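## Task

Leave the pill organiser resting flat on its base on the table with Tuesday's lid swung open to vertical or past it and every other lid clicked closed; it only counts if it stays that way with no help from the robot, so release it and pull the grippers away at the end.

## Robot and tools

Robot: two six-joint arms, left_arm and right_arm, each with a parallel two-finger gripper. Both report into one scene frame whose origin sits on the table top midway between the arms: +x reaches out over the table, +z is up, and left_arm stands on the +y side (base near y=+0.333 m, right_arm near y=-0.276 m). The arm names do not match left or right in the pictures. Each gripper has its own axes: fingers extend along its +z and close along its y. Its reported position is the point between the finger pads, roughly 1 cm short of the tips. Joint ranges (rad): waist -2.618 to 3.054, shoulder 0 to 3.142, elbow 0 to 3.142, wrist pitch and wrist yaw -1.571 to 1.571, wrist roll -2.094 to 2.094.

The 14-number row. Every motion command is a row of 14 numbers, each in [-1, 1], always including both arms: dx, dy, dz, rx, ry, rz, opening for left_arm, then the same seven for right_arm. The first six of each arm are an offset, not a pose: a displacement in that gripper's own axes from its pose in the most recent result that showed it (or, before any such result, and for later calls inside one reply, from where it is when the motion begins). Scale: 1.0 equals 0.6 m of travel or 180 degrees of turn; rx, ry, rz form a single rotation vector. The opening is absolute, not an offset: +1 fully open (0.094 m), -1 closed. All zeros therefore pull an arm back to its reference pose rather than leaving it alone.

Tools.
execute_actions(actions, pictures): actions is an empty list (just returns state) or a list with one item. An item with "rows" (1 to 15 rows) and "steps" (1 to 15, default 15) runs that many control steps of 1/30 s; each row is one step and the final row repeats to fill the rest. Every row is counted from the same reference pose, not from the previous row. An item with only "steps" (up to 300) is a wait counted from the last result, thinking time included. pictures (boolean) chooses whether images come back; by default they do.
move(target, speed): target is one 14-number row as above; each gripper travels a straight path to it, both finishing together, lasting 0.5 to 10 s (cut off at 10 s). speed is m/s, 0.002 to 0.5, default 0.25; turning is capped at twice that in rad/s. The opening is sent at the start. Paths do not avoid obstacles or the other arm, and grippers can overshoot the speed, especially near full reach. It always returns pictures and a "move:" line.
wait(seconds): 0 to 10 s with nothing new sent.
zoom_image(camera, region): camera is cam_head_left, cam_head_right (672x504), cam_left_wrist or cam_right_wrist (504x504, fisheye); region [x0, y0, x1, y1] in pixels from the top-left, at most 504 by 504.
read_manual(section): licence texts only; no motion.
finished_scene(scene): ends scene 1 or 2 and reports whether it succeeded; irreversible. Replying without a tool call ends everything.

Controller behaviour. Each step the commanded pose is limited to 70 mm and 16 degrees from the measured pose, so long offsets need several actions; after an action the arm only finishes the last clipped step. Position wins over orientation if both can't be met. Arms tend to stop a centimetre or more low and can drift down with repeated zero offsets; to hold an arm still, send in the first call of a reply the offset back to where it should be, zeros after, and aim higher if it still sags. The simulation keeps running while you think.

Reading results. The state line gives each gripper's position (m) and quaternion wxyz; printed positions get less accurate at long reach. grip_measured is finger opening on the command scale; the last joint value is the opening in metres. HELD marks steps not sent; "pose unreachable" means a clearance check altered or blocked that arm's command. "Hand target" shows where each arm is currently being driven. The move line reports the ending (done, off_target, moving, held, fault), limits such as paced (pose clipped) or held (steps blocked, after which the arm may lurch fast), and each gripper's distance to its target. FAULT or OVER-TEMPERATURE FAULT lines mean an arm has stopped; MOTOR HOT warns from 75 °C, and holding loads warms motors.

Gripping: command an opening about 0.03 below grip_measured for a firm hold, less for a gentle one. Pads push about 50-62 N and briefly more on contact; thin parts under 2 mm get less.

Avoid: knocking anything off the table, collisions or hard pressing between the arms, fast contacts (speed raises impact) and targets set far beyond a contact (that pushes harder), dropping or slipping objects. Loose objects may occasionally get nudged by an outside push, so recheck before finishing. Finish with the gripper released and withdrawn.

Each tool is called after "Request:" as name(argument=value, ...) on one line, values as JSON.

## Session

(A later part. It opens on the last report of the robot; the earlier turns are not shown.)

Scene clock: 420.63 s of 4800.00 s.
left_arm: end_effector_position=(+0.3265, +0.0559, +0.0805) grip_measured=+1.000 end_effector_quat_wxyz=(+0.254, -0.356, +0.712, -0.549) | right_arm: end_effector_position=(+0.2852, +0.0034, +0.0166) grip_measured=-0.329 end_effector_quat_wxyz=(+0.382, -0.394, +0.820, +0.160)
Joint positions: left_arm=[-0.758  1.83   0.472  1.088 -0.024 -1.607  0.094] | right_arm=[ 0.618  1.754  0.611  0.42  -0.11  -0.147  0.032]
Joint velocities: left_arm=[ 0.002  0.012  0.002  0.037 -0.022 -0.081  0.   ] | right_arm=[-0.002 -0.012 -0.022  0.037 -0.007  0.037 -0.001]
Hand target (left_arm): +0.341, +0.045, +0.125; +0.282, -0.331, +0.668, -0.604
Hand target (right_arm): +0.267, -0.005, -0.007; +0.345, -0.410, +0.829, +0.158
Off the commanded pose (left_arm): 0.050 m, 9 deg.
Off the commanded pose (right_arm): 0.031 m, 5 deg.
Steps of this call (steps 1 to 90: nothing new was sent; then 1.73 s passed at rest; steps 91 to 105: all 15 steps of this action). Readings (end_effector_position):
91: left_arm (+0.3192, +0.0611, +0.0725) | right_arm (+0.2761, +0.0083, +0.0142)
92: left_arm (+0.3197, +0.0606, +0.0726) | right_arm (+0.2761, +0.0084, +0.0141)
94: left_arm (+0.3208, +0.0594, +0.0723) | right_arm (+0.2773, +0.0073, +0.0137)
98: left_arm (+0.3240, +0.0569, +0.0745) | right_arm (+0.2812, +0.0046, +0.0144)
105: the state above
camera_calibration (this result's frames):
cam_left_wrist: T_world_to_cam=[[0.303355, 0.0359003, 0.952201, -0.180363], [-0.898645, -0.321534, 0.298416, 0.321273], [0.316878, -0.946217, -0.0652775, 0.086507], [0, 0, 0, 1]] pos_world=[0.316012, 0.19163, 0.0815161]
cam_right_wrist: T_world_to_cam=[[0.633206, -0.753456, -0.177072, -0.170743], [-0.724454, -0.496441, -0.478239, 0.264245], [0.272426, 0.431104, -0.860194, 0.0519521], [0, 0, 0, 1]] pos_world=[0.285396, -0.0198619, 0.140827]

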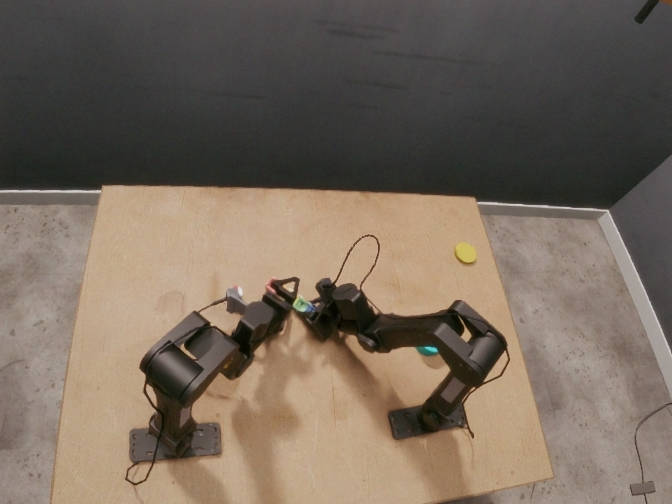

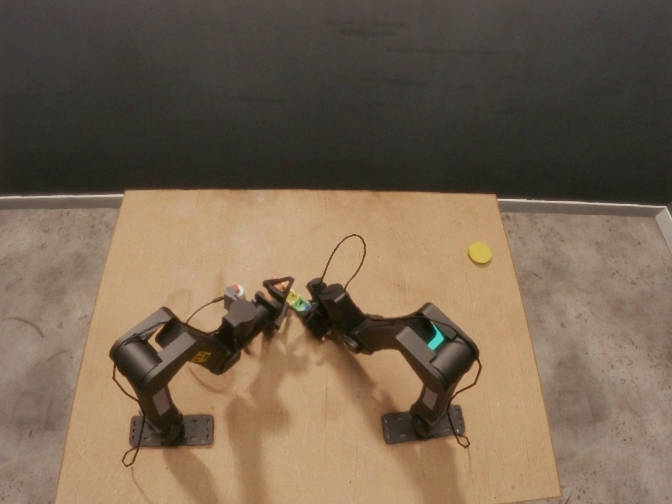

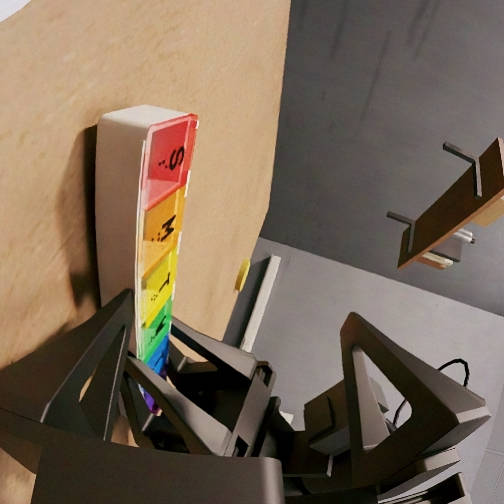

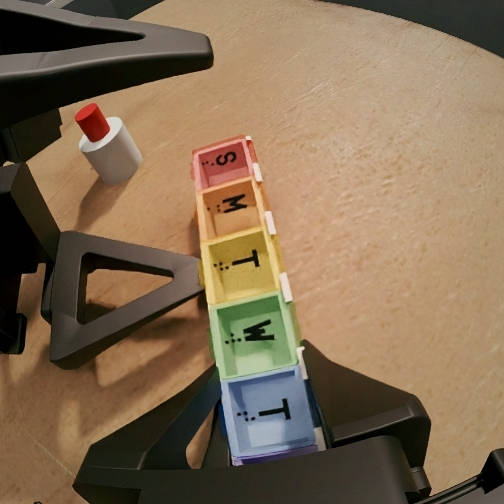

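Request:
execute_actions(actions=[{"rows":[[0,-0.08,-0.006,0.06,0,0,1,0.05,0.01,0.005,0,0.03,0,-0.40],[0,-0.085,-0.006,0.065,0,0,1,0.06,0.012,0.004,0,0.04,0,-0.40],[0,-0.09,-0.006,0.07,0,0,1,0.07,0.014,0.003,0,0.05,0,-0.40],[0,-0.095,-0.006,0.075,0,0,1,0.08,0.015,0.002,0,0.06,0,-0.40],[0,-0.10,-0.006,0.08,0,0,1,0.09,0.015,0.001,0,0.07,0,-0.40],[0,-0.105,-0.006,0.085,0,0,1,0.095,0.015,0,0,0.08,0,-0.40],[0,-0.11,-0.006,0.088,0,0,1,0.10,0.015,0,0,0.088,0,-0.40]],"steps":15}])

Request:
zoom_image(camera="cam_right_wrist", region=[100, 150, 300, 350])

Scene clock: 453.60 s of 4800.00 s.
left_arm: end_effector_position=(+0.3260, +0.0555, +0.0805) grip_measured=+1.000 end_effector_quat_wxyz=(+0.258, -0.351, +0.704, -0.561) | right_arm: end_effector_position=(+0.2841, +0.0009, +0.0143) grip_measured=-0.329 end_effector_quat_wxyz=(+0.370, -0.394, +0.829, +0.142)
Joint positions: left_arm=[-0.758  1.863  0.459  1.164 -0.02  -1.607  0.094] | right_arm=[ 0.632  1.746  0.631  0.356 -0.07  -0.144  0.032]
Joint velocities: left_arm=[ 0.002  0.017 -0.032  0.081  0.081  0.007  0.   ] | right_arm=[ 0.022 -0.012  0.032 -0.022  0.007 -0.051 -0.001]
Hand target (left_arm): +0.335, +0.051, +0.143; +0.298, -0.319, +0.635, -0.637
Hand target (right_arm): +0.253, -0.024, -0.024; +0.274, -0.414, +0.862, +0.106
Off the commanded pose (left_arm): 0.066 m, 14 deg.
Off the commanded pose (right_arm): 0.057 m, 14 deg.
Steps of this call (steps 1 to 90: nothing new was sent; then 29.47 s passed at rest; steps 91 to 105: all 15 steps of this action). Readings (end_effector_position):
91: left_arm (+0.3272, +0.0557, +0.0820) | right_arm (+0.2862, +0.0029, +0.0169)
92: left_arm (+0.3276, +0.0558, +0.0831) | right_arm (+0.2864, +0.0027, +0.0169)
94: left_arm (+0.3276, +0.0563, +0.0841) | right_arm (+0.2863, +0.0028, +0.0168)
98: left_arm (+0.3258, +0.0560, +0.0820) | right_arm (+0.2840, +0.0016, +0.0155)
105: the state above
camera_calibration (this result's frames):
cam_left_wrist: T_world_to_cam=[[0.282359, 0.053809, 0.957799, -0.174731], [-0.906276, -0.312405, 0.284721, 0.323725], [0.314542, -0.948424, -0.0394445, 0.0851049], [0, 0, 0, 1]] pos_world=[0.315952, 0.191251, 0.078543]
cam_right_wrist: T_world_to_cam=[[0.618312, -0.771004, -0.152455, -0.168449], [-0.738496, -0.503586, -0.448358, 0.264692], [0.268912, 0.389813, -0.880757, 0.0527393], [0, 0, 0, 1]] pos_world=[0.285446, -0.0171382, 0.139447]

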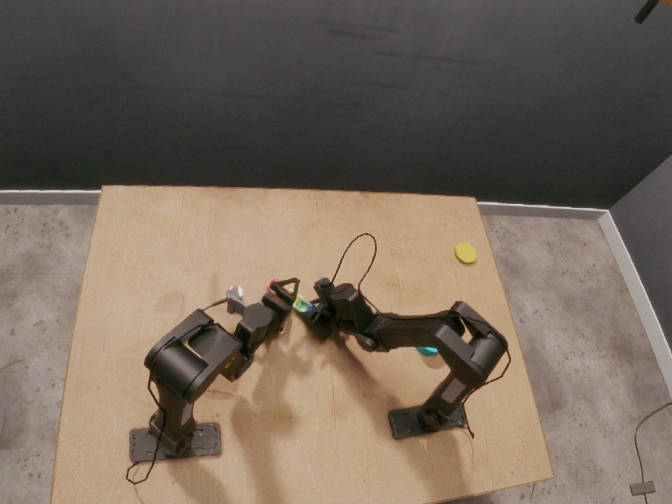

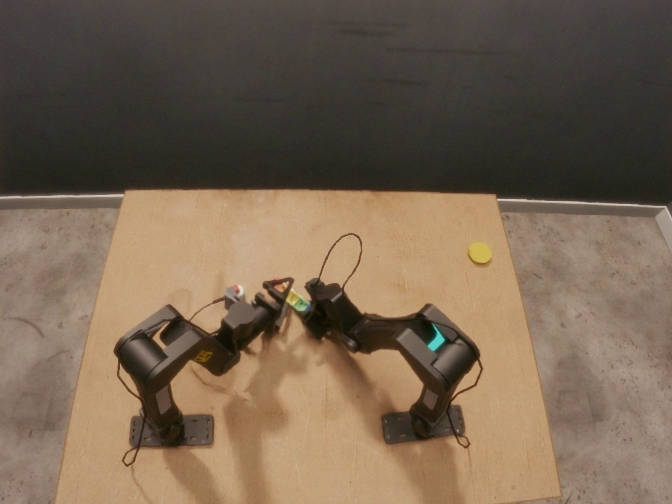

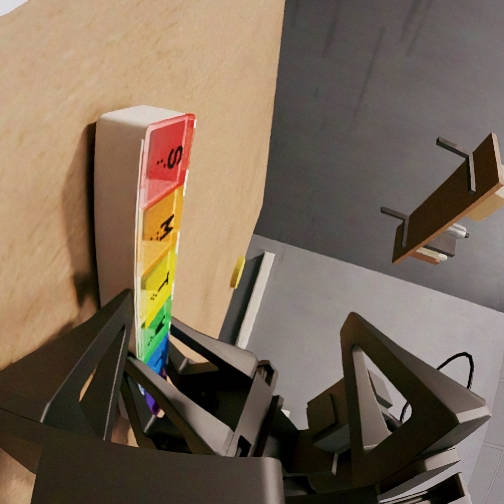

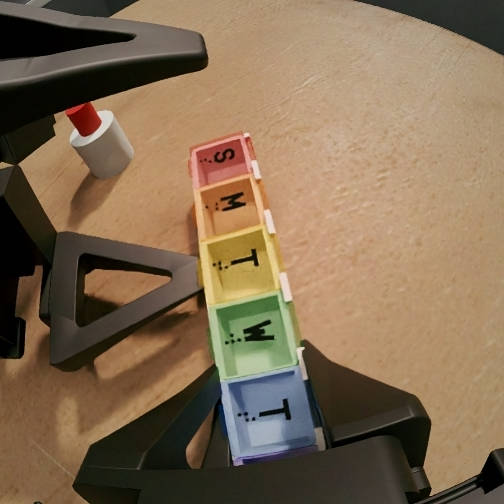

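Region (100, 150, 300, 350) of cam_right_wrist's 504x504 image, scaled by 2.520, with more detail than that image has.

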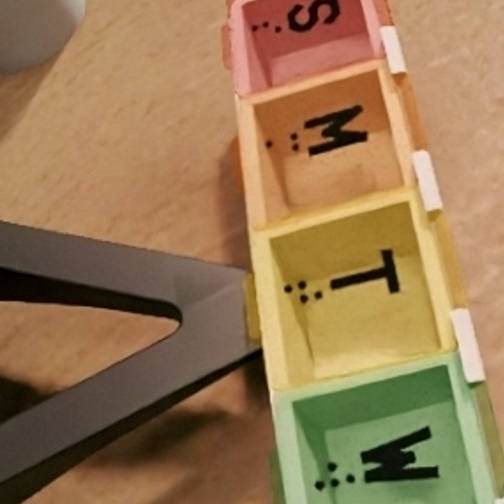

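Request:
execute_actions(actions=[])

Scene clock: 455.47 s of 4800.00 s.
left_arm: end_effector_position=(+0.3260, +0.0554, +0.0803) grip_measured=+1.000 end_effector_quat_wxyz=(+0.258, -0.351, +0.704, -0.561) | right_arm: end_effector_position=(+0.2841, +0.0007, +0.0141) grip_measured=-0.329 end_effector_quat_wxyz=(+0.368, -0.395, +0.830, +0.141)
Joint positions: left_arm=[-0.758  1.865  0.459  1.166 -0.02  -1.607  0.094] | right_arm=[ 0.632  1.746  0.634  0.349 -0.07  -0.144  0.032]
Joint velocities: left_arm=[-0.007 -0.007 -0.022 -0.007 -0.11  -0.007  0.   ] | right_arm=[-0.017 -0.002  0.007  0.007 -0.051 -0.022  0.   ]
Hand target (left_arm): +0.335, +0.051, +0.143; +0.298, -0.319, +0.635, -0.637
Hand target (right_arm): +0.253, -0.024, -0.024; +0.274, -0.414, +0.862, +0.106
Off the commanded pose (left_arm): 0.066 m, 14 deg.
Off the commanded pose (right_arm): 0.057 m, 13 deg.
Steps of this call (steps 1 to 56: nothing new was sent). Readings (end_effector_position):
1: left_arm (+0.3260, +0.0554, +0.0804) | right_arm (+0.2841, +0.0008, +0.0142)
2: left_arm (+0.3260, +0.0554, +0.0802) | right_arm (+0.2841, +0.0007, +0.0141)
4: left_arm (+0.3260, +0.0554, +0.0803) | right_arm (+0.2841, +0.0007, +0.0141)
8: left_arm (+0.3260, +0.0554, +0.0803) | right_arm (+0.2841, +0.0007, +0.0140)
56: the state above
camera_calibration (this result's frames):
cam_left_wrist: T_world_to_cam=[[0.281799, 0.0542793, 0.957937, -0.174456], [-0.906443, -0.312266, 0.284345, 0.323887], [0.314565, -0.948443, -0.0387952, 0.0849678], [0, 0, 0, 1]] pos_world=[0.316019, 0.191195, 0.078319]
cam_right_wrist: T_world_to_cam=[[0.617456, -0.771824, -0.151778, -0.168394], [-0.740037, -0.504581, -0.444682, 0.264866], [0.266632, 0.386893, -0.882735, 0.0532551], [0, 0, 0, 1]] pos_world=[0.285787, -0.0169281, 0.139233]

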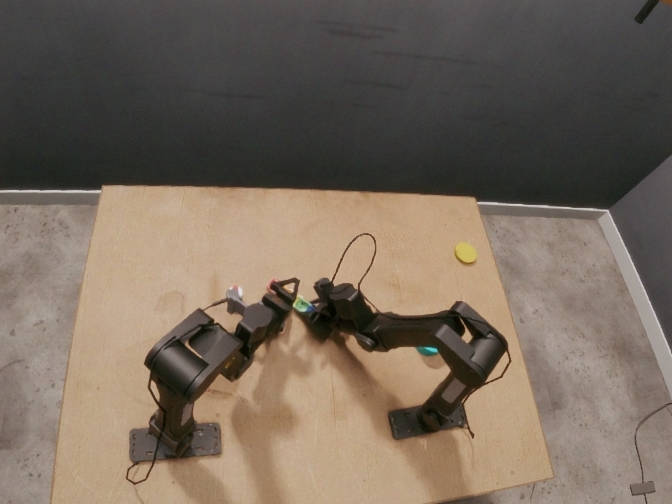

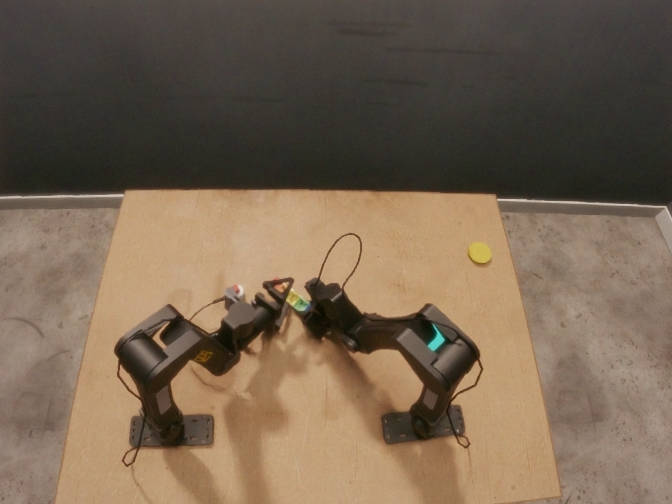

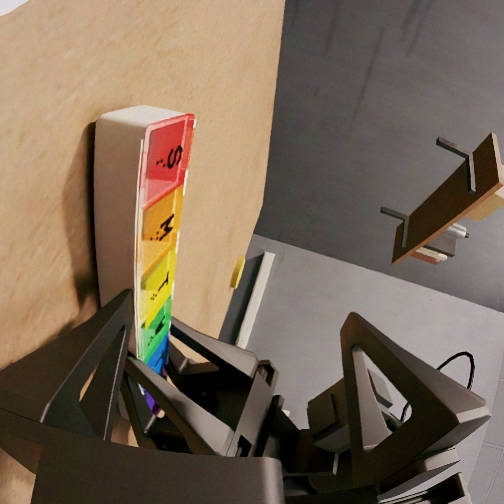

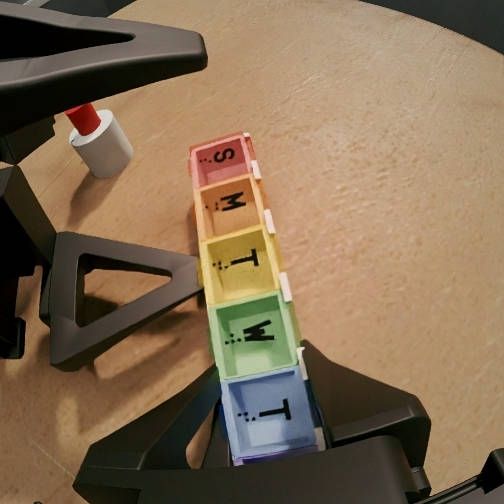

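Request:
execute_actions(actions=[{"rows":[[0,0.005,-0.02,-0.02,0,0,1,0,0,0,0,0,0,-0.40],[0,0.0,-0.04,-0.02,0,0,1,0,0,0,0,0,0,-0.40],[0,-0.01,-0.06,-0.02,0,0,1,0,0,0,0,0,0,-0.40]],"steps":15}])

Scene clock: 548.97 s of 4800.00 s.
left_arm: end_effector_position=(+0.3028, +0.0747, +0.0917) grip_measured=+1.000 end_effector_quat_wxyz=(+0.245, -0.362, +0.721, -0.538) | right_arm: end_effector_position=(+0.2850, +0.0015, +0.0154) grip_measured=-0.329 end_effector_quat_wxyz=(+0.371, -0.394, +0.829, +0.142)
Joint positions: left_arm=[-0.758  1.643  0.379  0.959 -0.019 -1.615  0.094] | right_arm=[ 0.632  1.745  0.634  0.355 -0.07  -0.144  0.032]
Joint velocities: left_arm=[-0.012  0.002 -0.007 -0.11  -0.066  0.037  0.   ] | right_arm=[ 0.002  0.007  0.002  0.007 -0.066  0.022 -0.   ]
Hand target (left_arm): +0.300, +0.076, +0.096; +0.247, -0.359, +0.721, -0.539
Hand target (right_arm): +0.284, +0.001, +0.014; +0.368, -0.395, +0.830, +0.141
Off the commanded pose (left_arm): 0.005 m, 0 deg.
Off the commanded pose (right_arm): 0.002 m, 0 deg.
Steps of this call (steps 1 to 90: nothing new was sent; then 90.00 s passed at rest; steps 91 to 105: all 15 steps of this action). Readings (end_effector_position):
91: left_arm (+0.3247, +0.0564, +0.0768) | right_arm (+0.2851, +0.0015, +0.0156)
92: left_arm (+0.3222, +0.0584, +0.0759) | right_arm (+0.2850, +0.0015, +0.0154)
94: left_arm (+0.3127, +0.0663, +0.0813) | right_arm (+0.2850, +0.0015, +0.0154)
98: left_arm (+0.3055, +0.0724, +0.0992) | right_arm (+0.2850, +0.0015, +0.0154)
105: the state above
camera_calibration (this result's frames):
cam_left_wrist: T_world_to_cam=[[0.334015, 0.0206448, 0.942342, -0.191733], [-0.889424, -0.324054, 0.322357, 0.297845], [0.312025, -0.945813, -0.0898768, 0.116242], [0, 0, 0, 1]] pos_world=[0.292682, 0.210419, 0.0951129]
cam_right_wrist: T_world_to_cam=[[0.618013, -0.771273, -0.152308, -0.168302], [-0.737935, -0.50229, -0.45073, 0.265963], [0.271133, 0.39095, -0.879571, 0.0525553], [0, 0, 0, 1]] pos_world=[0.286027, -0.0167627, 0.14047]

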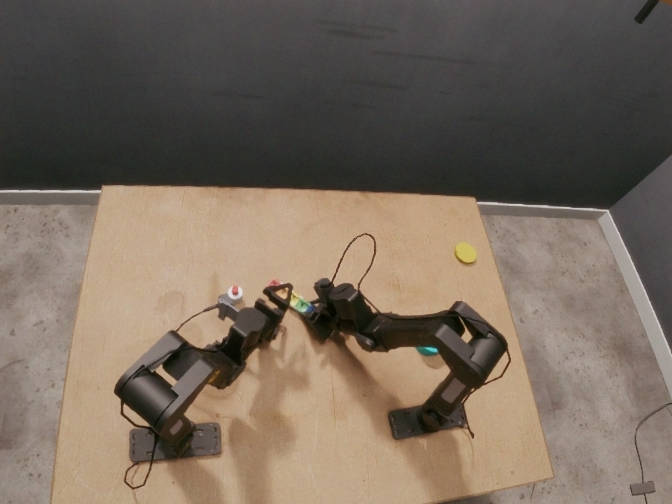

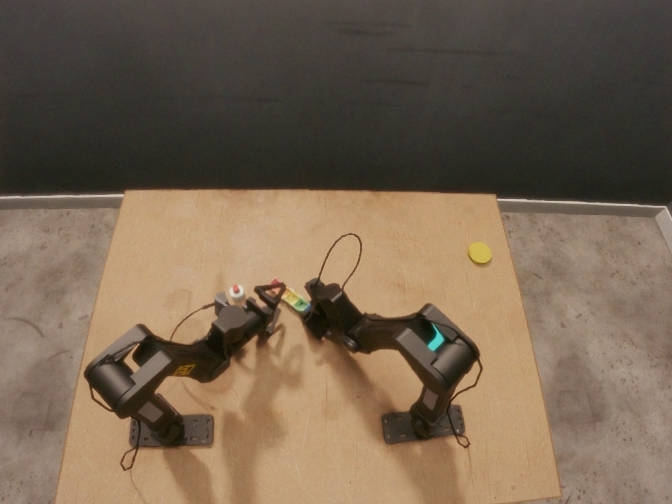

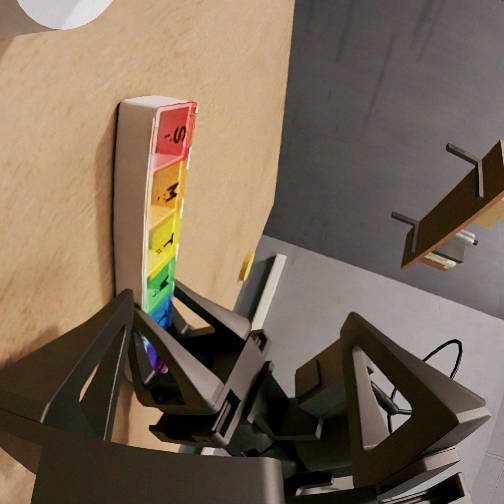

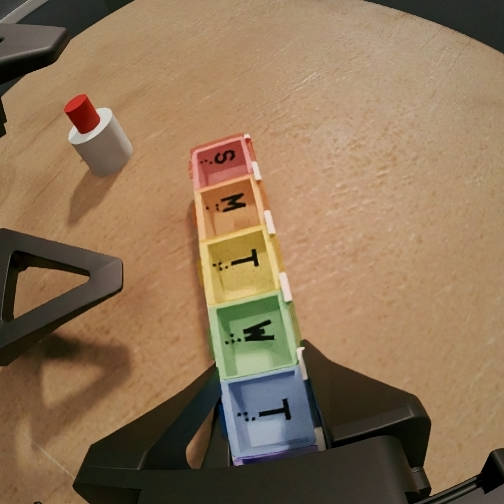

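Request:
move(target=[0,-0.015,-0.03,0,0,0,-0.04,0.055,0,-0.06,0,0.035,0,-0.40], speed=0.08)

Request:
execute_actions(actions=[{"rows":[[0,-0.02,0,0.02,0,0,-0.04,0,0,0,0,0,0,0.3]],"steps":12}])

Scene clock: 555.60 s of 4800.00 s.
left_arm: end_effector_position=(+0.2944, +0.0817, +0.0986) grip_measured=-0.038 end_effector_quat_wxyz=(+0.240, -0.366, +0.725, -0.532) | right_arm: end_effector_position=(+0.2606, -0.0246, +0.0209) grip_measured=-0.329 end_effector_quat_wxyz=(+0.341, -0.400, +0.841, +0.129)
Joint positions: left_arm=[-0.758  1.545  0.359  0.861 -0.019 -1.621  0.045] | right_arm=[ 0.622  1.599  0.569  0.203 -0.07  -0.157  0.032]
Joint velocities: left_arm=[-0.022 -0.012  0.027 -0.007  0.066 -0.066 -0.   ] | right_arm=[-0.002 -0.002  0.007  0.007 -0.022  0.007 -0.   ]
Hand target (left_arm): +0.292, +0.084, +0.106; +0.245, -0.362, +0.721, -0.538
Hand target (right_arm): +0.253, -0.036, +0.015; +0.325, -0.401, +0.848, +0.120
Off the commanded pose (left_arm): 0.008 m, 1 deg.
Off the commanded pose (right_arm): 0.014 m, 2 deg.
After step 90, 2.50 s passed at rest.
move: off_target (right_arm)
camera_calibration (this result's frames):
cam_left_wrist: T_world_to_cam=[[0.351667, 0.0135478, 0.936027, -0.199493], [-0.882605, -0.328445, 0.33635, 0.287443], [0.311991, -0.944426, -0.103546, 0.127387], [0, 0, 0, 1]] pos_world=[0.284111, 0.217419, 0.10324]
cam_right_wrist: T_world_to_cam=[[0.610862, -0.779183, -0.140434, -0.171017], [-0.757698, -0.52388, -0.389157, 0.240674], [0.229654, 0.344128, -0.910404, 0.084554], [0, 0, 0, 1]] pos_world=[0.267408, -0.0362662, 0.146622]

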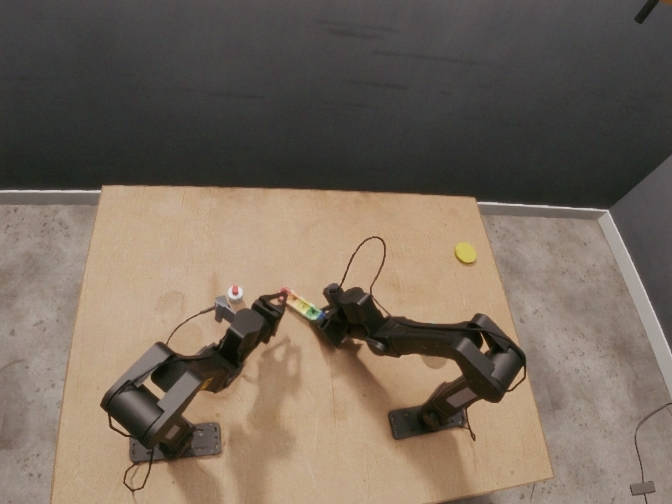

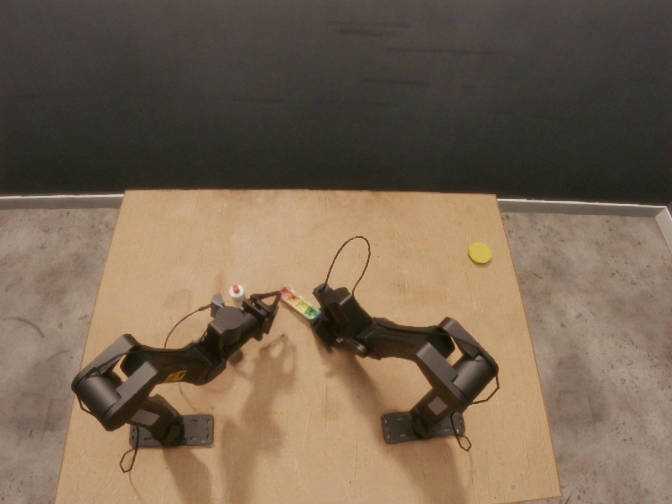

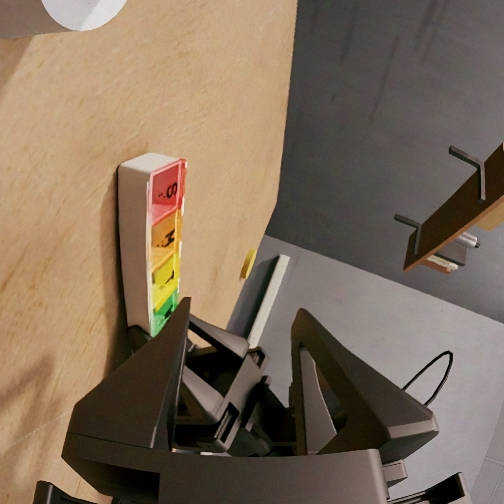

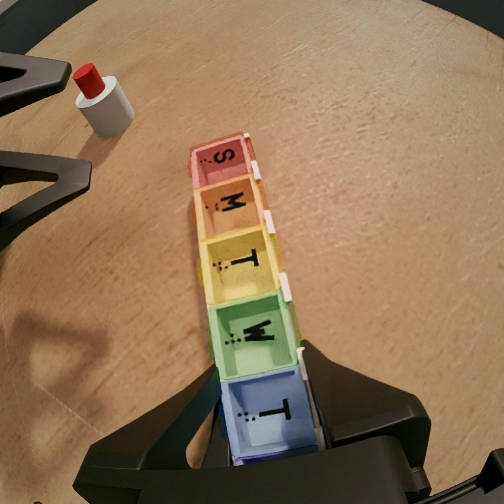

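Scene clock: 556.00 s of 4800.00 s.
left_arm: end_effector_position=(+0.2977, +0.0790, +0.1126) grip_measured=-0.038 end_effector_quat_wxyz=(+0.248, -0.360, +0.708, -0.554) | right_arm: end_effector_position=(+0.2604, -0.0247, +0.0207) grip_measured=+0.298 end_effector_quat_wxyz=(+0.341, -0.400, +0.841, +0.129)
Joint positions: left_arm=[-0.758  1.545  0.359  0.921 -0.019 -1.625  0.045] | right_arm=[ 0.622  1.599  0.569  0.202 -0.07  -0.157  0.061]
Joint velocities: left_arm=[ 0.002 -0.012 -0.002  0.022 -0.022 -0.022 -0.   ] | right_arm=[ 0.002 -0.012  0.002 -0.022 -0.037 -0.022 -0.001]
Hand target (left_arm): +0.298, +0.080, +0.110; +0.251, -0.358, +0.708, -0.554
Hand target (right_arm): +0.261, -0.025, +0.021; +0.341, -0.400, +0.841, +0.129
Off the commanded pose (left_arm): 0.003 m, 0 deg.
Off the commanded pose (right_arm): 0.000 m, 0 deg.
Steps of this call (steps 1 to 12: all 12 steps of this action). Readings (end_effector_position):
1: left_arm (+0.2947, +0.0815, +0.0996) | right_arm (+0.2606, -0.0246, +0.0209)
2: left_arm (+0.2951, +0.0811, +0.1014) | right_arm (+0.2605, -0.0247, +0.0208)
4: left_arm (+0.2962, +0.0802, +0.1060) | right_arm (+0.2604, -0.0247, +0.0207)
8: left_arm (+0.2973, +0.0793, +0.1108) | right_arm (+0.2604, -0.0247, +0.0207)
12: the state above
camera_calibration (this result's frames):
cam_left_wrist: T_world_to_cam=[[0.311119, 0.0524605, 0.948922, -0.206222], [-0.896167, -0.31619, 0.311303, 0.290597], [0.31637, -0.947244, -0.0513593, 0.118253], [0, 0, 0, 1]] pos_world=[0.287171, 0.214717, 0.111298]
cam_right_wrist: T_world_to_cam=[[0.61074, -0.779287, -0.14039, -0.171023], [-0.758037, -0.524168, -0.388107, 0.240467], [0.228859, 0.343454, -0.910858, 0.084662], [0, 0, 0, 1]] pos_world=[0.267358, -0.0363085, 0.146432]

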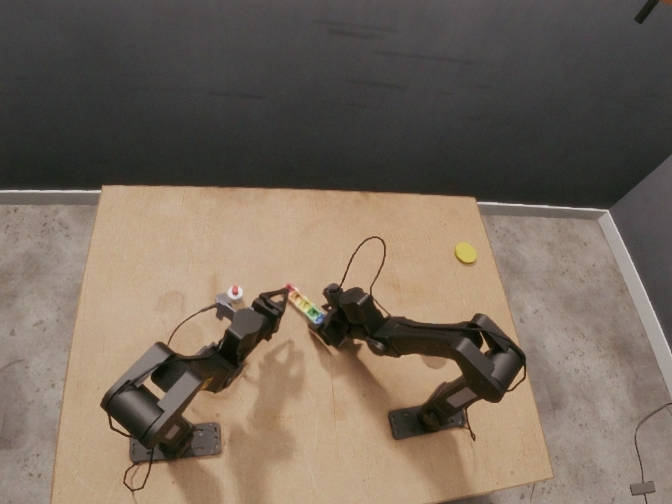

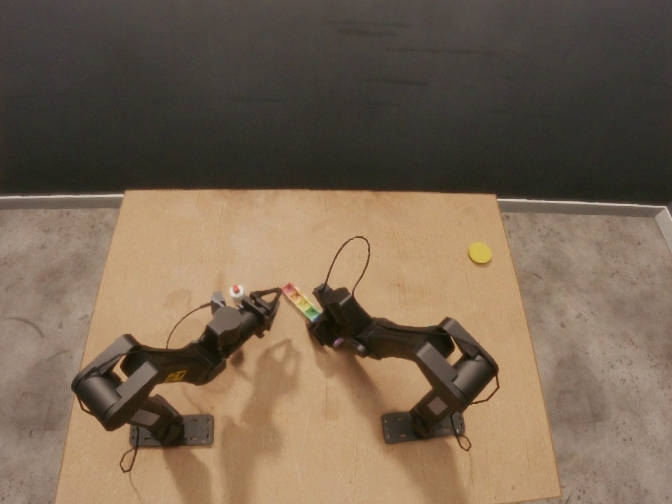

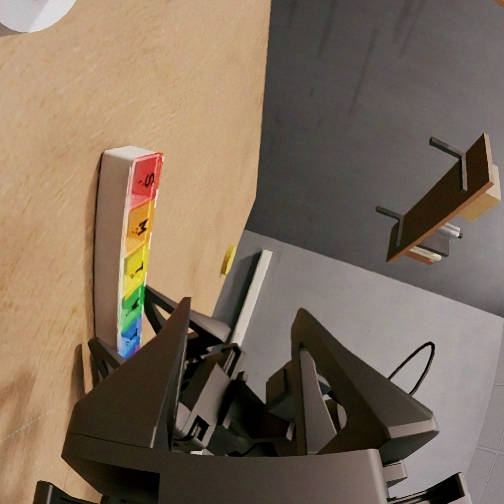

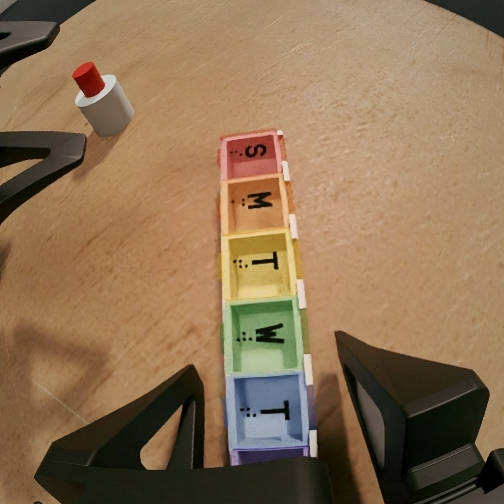

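Request:
move(target=[0,0,-0.03,0,0,0,-0.04,0.010,0,0.010,0,0.183,0,0.6], speed=0.15)

Scene clock: 564.40 s of 4800.00 s.
left_arm: end_effector_position=(+0.2873, +0.0877, +0.1105) grip_measured=-0.038 end_effector_quat_wxyz=(+0.243, -0.365, +0.713, -0.548) | right_arm: end_effector_position=(+0.2618, -0.0224, +0.0157) grip_measured=+0.598 end_effector_quat_wxyz=(+0.103, -0.419, +0.902, +0.027)
Joint positions: left_arm=[-0.758  1.48   0.318  0.876 -0.019 -1.632  0.045] | right_arm=[ 0.663  1.869  1.166 -0.655  0.011 -0.128  0.075]
Joint velocities: left_arm=[-0.002 -0.012 -0.027  0.037  0.037 -0.066  0.001] | right_arm=[-0.007  0.002  0.002 -0.022  0.081  0.007 -0.   ]
Hand target (left_arm): +0.284, +0.090, +0.118; +0.248, -0.360, +0.708, -0.554
Hand target (right_arm): +0.260, -0.026, +0.015; +0.090, -0.422, +0.902, +0.009
Off the commanded pose (left_arm): 0.008 m, 1 deg.
Off the commanded pose (right_arm): 0.005 m, 3 deg.
After step 90, 3.13 s passed at rest.
move: off_target (right_arm)
camera_calibration (this result's frames):
cam_left_wrist: T_world_to_cam=[[0.329595, 0.045617, 0.94302, -0.205502], [-0.889314, -0.320368, 0.326321, 0.281462], [0.316999, -0.946194, -0.0650237, 0.130908], [0, 0, 0, 1]] pos_world=[0.276543, 0.223411, 0.110458]
cam_right_wrist: T_world_to_cam=[[0.559649, -0.828191, -0.0298742, -0.160247], [-0.820401, -0.558762, 0.121354, 0.24836], [-0.117197, -0.0434067, -0.99216, 0.162128], [0, 0, 0, 1]] pos_world=[0.312437, 0.0130962, 0.12593]

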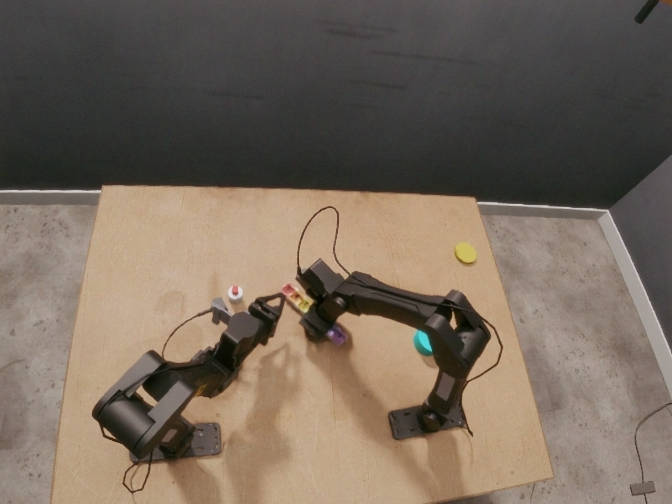

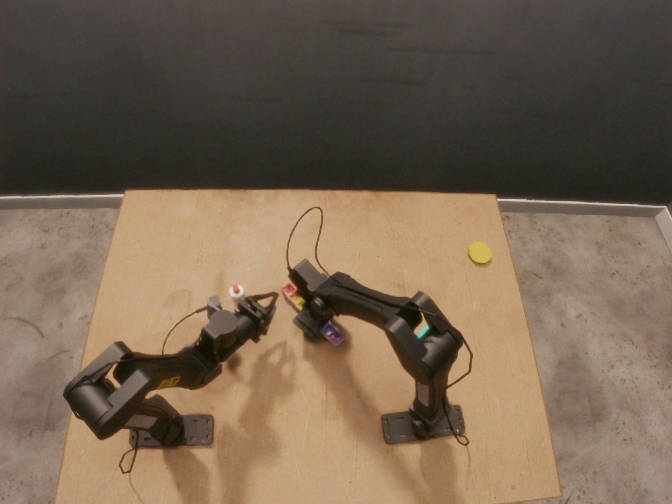

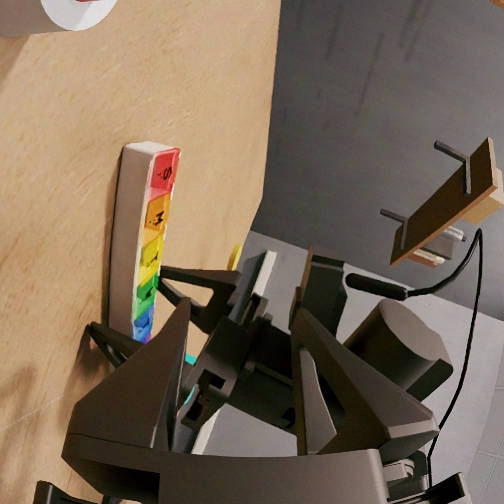

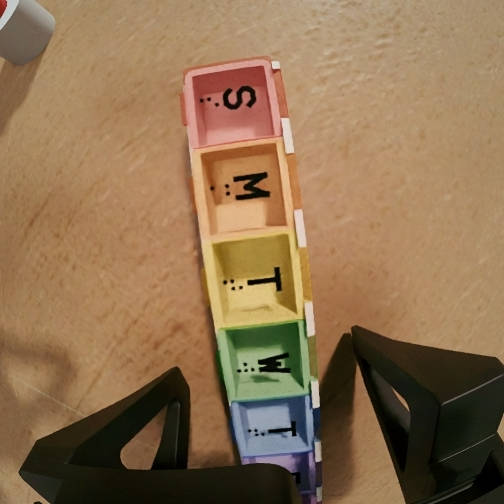

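Request:
execute_actions(actions=[{"rows":[[0,-0.01,0,0,0,0,-0.04,0.032,0,0,0,0,0,0.6]],"steps":12}], pictures=false)

Request:
execute_actions(actions=[{"rows":[[0,-0.01,0,0,0,0,-0.04,0,0,0,0,0,0,-0.40]],"steps":15}])

Scene clock: 570.17 s of 4800.00 s.
left_arm: end_effector_position=(+0.2852, +0.0895, +0.1015) grip_measured=-0.038 end_effector_quat_wxyz=(+0.236, -0.372, +0.722, -0.534) | right_arm: end_effector_position=(+0.2543, -0.0289, +0.0153) grip_measured=+0.598 end_effector_quat_wxyz=(+0.109, -0.419, +0.901, +0.030)
Joint positions: left_arm=[-0.758  1.48   0.318  0.838 -0.019 -1.637  0.045] | right_arm=[ 0.663  1.826  1.105 -0.624  0.009 -0.127  0.075]
Joint velocities: left_arm=[-0.017 -0.012  0.002  0.022 -0.022  0.007  0.   ] | right_arm=[-0.007 -0.012 -0.002 -0.007 -0.037  0.007  0.   ]
Hand target (left_arm): +0.289, +0.087, +0.116; +0.243, -0.365, +0.712, -0.548
Hand target (right_arm): +0.250, -0.037, +0.011; +0.103, -0.419, +0.902, +0.027
Off the commanded pose (left_arm): 0.015 m, 2 deg.
Off the commanded pose (right_arm): 0.010 m, 1 deg.
Steps of this call (steps 1 to 90: nothing new was sent; then 2.37 s passed at rest; steps 91 to 102: all 12 steps of this action). Readings (end_effector_position):
91: left_arm (+0.2871, +0.0878, +0.1096) | right_arm (+0.2615, -0.0226, +0.0155)
92: left_arm (+0.2868, +0.0881, +0.1083) | right_arm (+0.2603, -0.0237, +0.0157)
94: left_arm (+0.2861, +0.0887, +0.1054) | right_arm (+0.2557, -0.0276, +0.0153)
98: left_arm (+0.2854, +0.0892, +0.1026) | right_arm (+0.2543, -0.0289, +0.0153)
102: the state above

Scene clock: 570.67 s of 4800.00 s.
left_arm: end_effector_position=(+0.2827, +0.0915, +0.0926) grip_measured=-0.038 end_effector_quat_wxyz=(+0.229, -0.378, +0.731, -0.520) | right_arm: end_effector_position=(+0.2539, -0.0284, +0.0153) grip_measured=-0.315 end_effector_quat_wxyz=(+0.108, -0.419, +0.901, +0.032)
Joint positions: left_arm=[-0.758  1.48   0.318  0.8   -0.019 -1.642  0.045] | right_arm=[ 0.663  1.826  1.105 -0.624  0.006 -0.127  0.032]
Joint velocities: left_arm=[-0.007  0.017 -0.022  0.037  0.051  0.007  0.001] | right_arm=[-0.002  0.002 -0.002 -0.007 -0.007 -0.037 -0.   ]
Hand target (left_arm): +0.287, +0.089, +0.107; +0.236, -0.372, +0.722, -0.534
Hand target (right_arm): +0.254, -0.029, +0.015; +0.109, -0.419, +0.901, +0.030
Off the commanded pose (left_arm): 0.015 m, 2 deg.
Off the commanded pose (right_arm): 0.001 m, 0 deg.
Steps of this call (steps 1 to 15: all 15 steps of this action). Readings (end_effector_position):
1: left_arm (+0.2850, +0.0897, +0.1007) | right_arm (+0.2541, -0.0287, +0.0153)
2: left_arm (+0.2846, +0.0899, +0.0995) | right_arm (+0.2539, -0.0284, +0.0153)
4: left_arm (+0.2839, +0.0906, +0.0966) | right_arm (+0.2539, -0.0284, +0.0153)
8: left_arm (+0.2831, +0.0912, +0.0939) | right_arm (+0.2539, -0.0284, +0.0153)
15: the state above
camera_calibration (this result's frames):
cam_left_wrist: T_world_to_cam=[[0.389207, 0.00803042, 0.921115, -0.198683], [-0.866012, -0.337581, 0.368867, 0.275487], [0.313913, -0.941262, -0.124435, 0.140795], [0, 0, 0, 1]] pos_world=[0.271706, 0.22712, 0.0989114]
cam_right_wrist: T_world_to_cam=[[0.559574, -0.827941, -0.037287, -0.160659], [-0.821253, -0.55998, 0.109394, 0.238874], [-0.111452, -0.0305918, -0.993299, 0.159456], [0, 0, 0, 1]] pos_world=[0.303848, 0.00562595, 0.126266]

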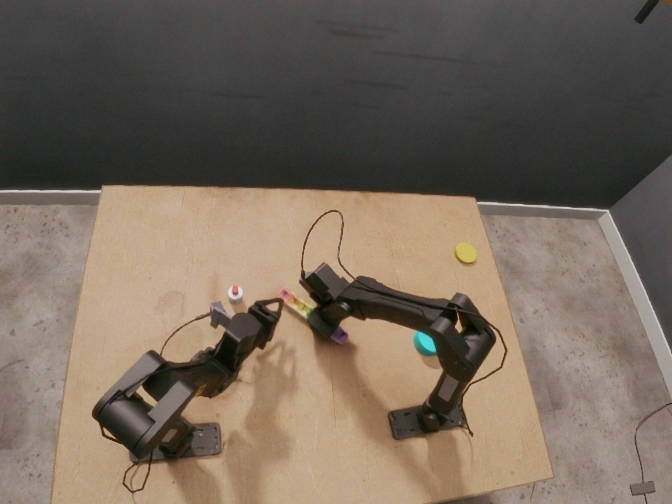

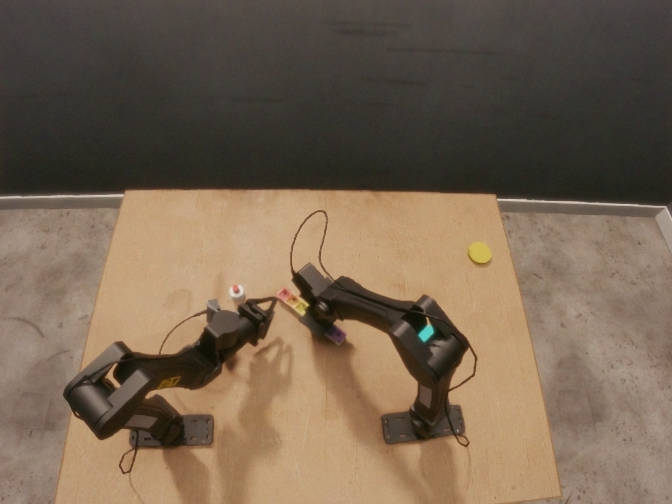

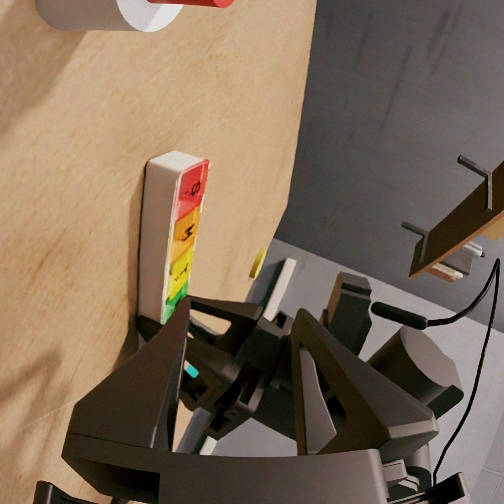

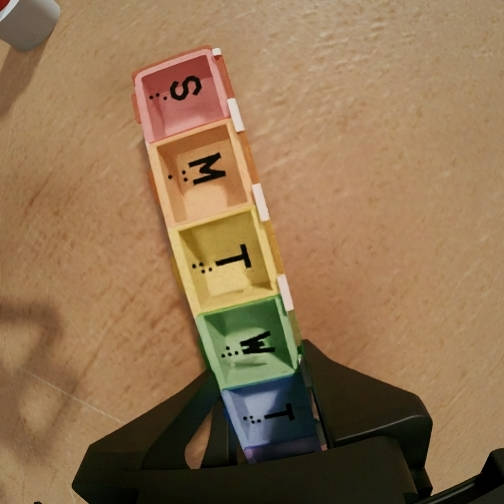

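Request:
move(target=[0.069,0.045,0.059,0.05,0.01,0.02,-0.04,0,0,0,0,0,0,-0.40], speed=0.08)

Scene clock: 585.83 s of 4800.00 s.
left_arm: end_effector_position=(+0.2729, +0.0470, +0.0522) grip_measured=-0.038 end_effector_quat_wxyz=(+0.254, -0.336, +0.706, -0.570) | right_arm: end_effector_position=(+0.2539, -0.0284, +0.0153) grip_measured=-0.315 end_effector_quat_wxyz=(+0.108, -0.419, +0.901, +0.032)
Joint positions: left_arm=[-0.911  2.009  0.318  1.465 -0.14  -1.628  0.045] | right_arm=[ 0.663  1.826  1.105 -0.624  0.006 -0.127  0.032]
Joint velocities: left_arm=[-0.007 -0.002  0.007 -0.051  0.051 -0.051  0.001] | right_arm=[-0.012  0.002  0.002  0.022  0.037  0.007  0.001]
Hand target (left_arm): +0.274, +0.043, +0.054; +0.261, -0.328, +0.703, -0.574
Hand target (right_arm): +0.254, -0.028, +0.015; +0.108, -0.419, +0.901, +0.032
Off the commanded pose (left_arm): 0.007 m, 1 deg.
Off the commanded pose (right_arm): 0.000 m, 0 deg.
After step 90, 10.40 s passed at rest.
move: done
camera_calibration (this result's frames):
cam_left_wrist: T_world_to_cam=[[0.267472, 0.0519013, 0.962167, -0.128277], [-0.920543, -0.281283, 0.271074, 0.284146], [0.28471, -0.95822, -0.027458, 0.100606], [0, 0, 0, 1]] pos_world=[0.267236, 0.182986, 0.0491618]
cam_right_wrist: T_world_to_cam=[[0.559574, -0.827941, -0.037287, -0.160659], [-0.821253, -0.55998, 0.109394, 0.238874], [-0.111452, -0.0305918, -0.993299, 0.159456], [0, 0, 0, 1]] pos_world=[0.303848, 0.00562595, 0.126266]

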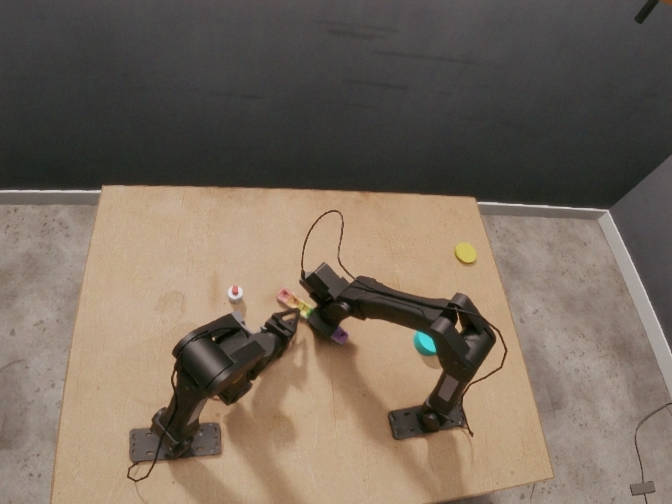

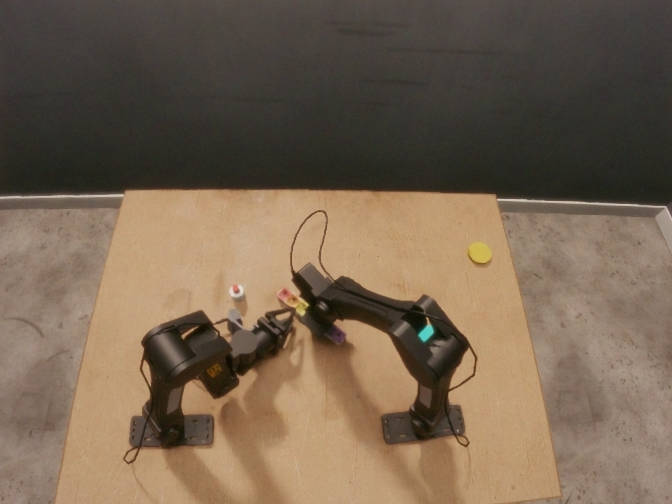

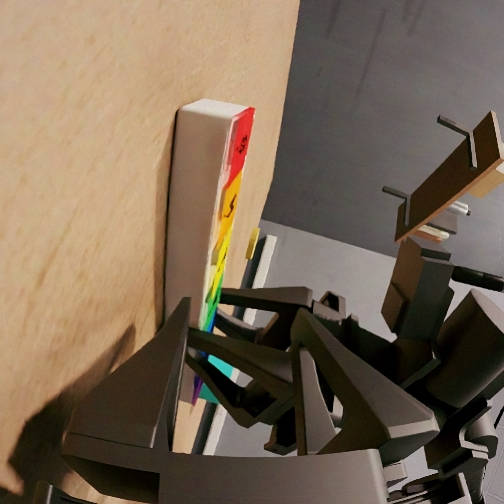

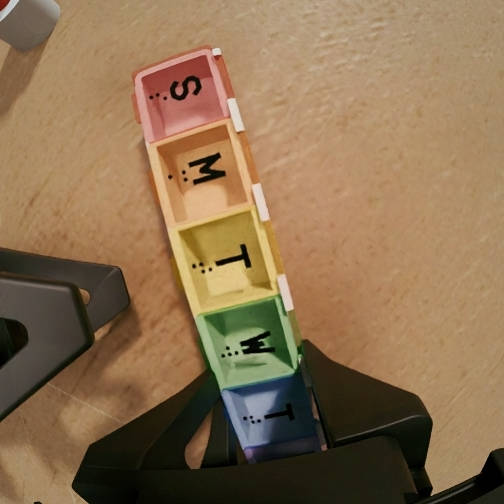

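Request:
move(target=[0,-0.012,0,0.012,0,0,-0.04,0,-0.09,0,0,0,0,-0.40], speed=0.07)

Scene clock: 591.73 s of 4800.00 s.
left_arm: end_effector_position=(+0.2739, +0.0458, +0.0596) grip_measured=-0.038 end_effector_quat_wxyz=(+0.256, -0.334, +0.696, -0.582) | right_arm: end_effector_position=(+0.2894, -0.0633, +0.0150) grip_measured=-0.315 end_effector_quat_wxyz=(+0.110, -0.416, +0.902, +0.032)
Joint positions: left_arm=[-0.911  2.009  0.318  1.496 -0.14  -1.632  0.045] | right_arm=[ 0.512  1.845  1.127 -0.625 -0.028 -0.269  0.032]
Joint velocities: left_arm=[-0.022  0.002 -0.017 -0.022  0.066  0.051 -0.001] | right_arm=[-0.007 -0.002 -0.002  0.051 -0.051 -0.007 -0.   ]
Hand target (left_arm): +0.274, +0.046, +0.059; +0.260, -0.330, +0.695, -0.583
Hand target (right_arm): +0.294, -0.063, +0.017; +0.108, -0.419, +0.901, +0.032
Off the commanded pose (left_arm): 0.001 m, 1 deg.
Off the commanded pose (right_arm): 0.006 m, 0 deg.
After step 90, 1.80 s passed at rest.
move: done
camera_calibration (this result's frames):
cam_left_wrist: T_world_to_cam=[[0.250414, 0.0769826, 0.965073, -0.13223], [-0.925028, -0.275128, 0.261969, 0.284259], [0.285686, -0.958321, 0.00231529, 0.0973406], [0, 0, 0, 1]] pos_world=[0.268251, 0.18167, 0.0529195]
cam_right_wrist: T_world_to_cam=[[0.555694, -0.830488, -0.0386486, -0.20851], [-0.824184, -0.55639, 0.105599, 0.249707], [-0.109202, -0.0268272, -0.993657, 0.161682], [0, 0, 0, 1]] pos_world=[0.339328, -0.0298931, 0.126229]

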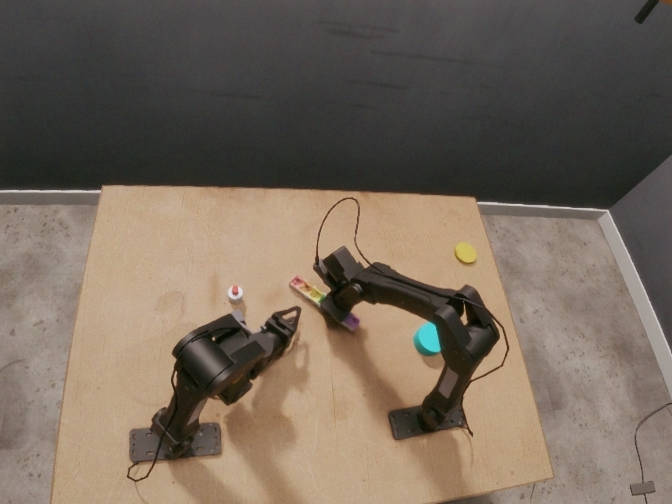

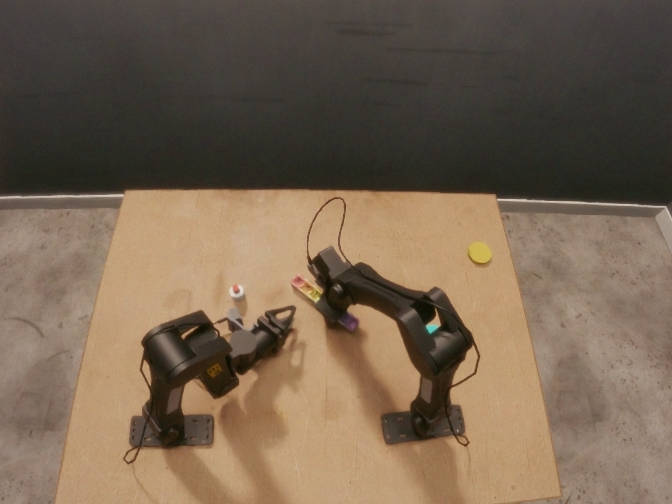

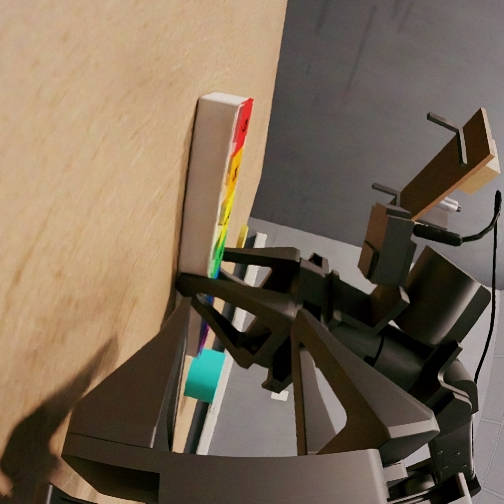

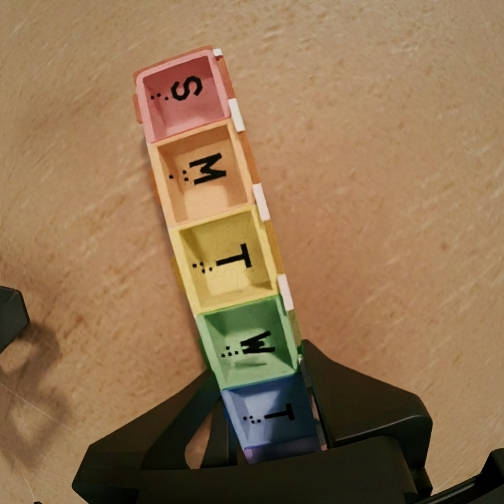

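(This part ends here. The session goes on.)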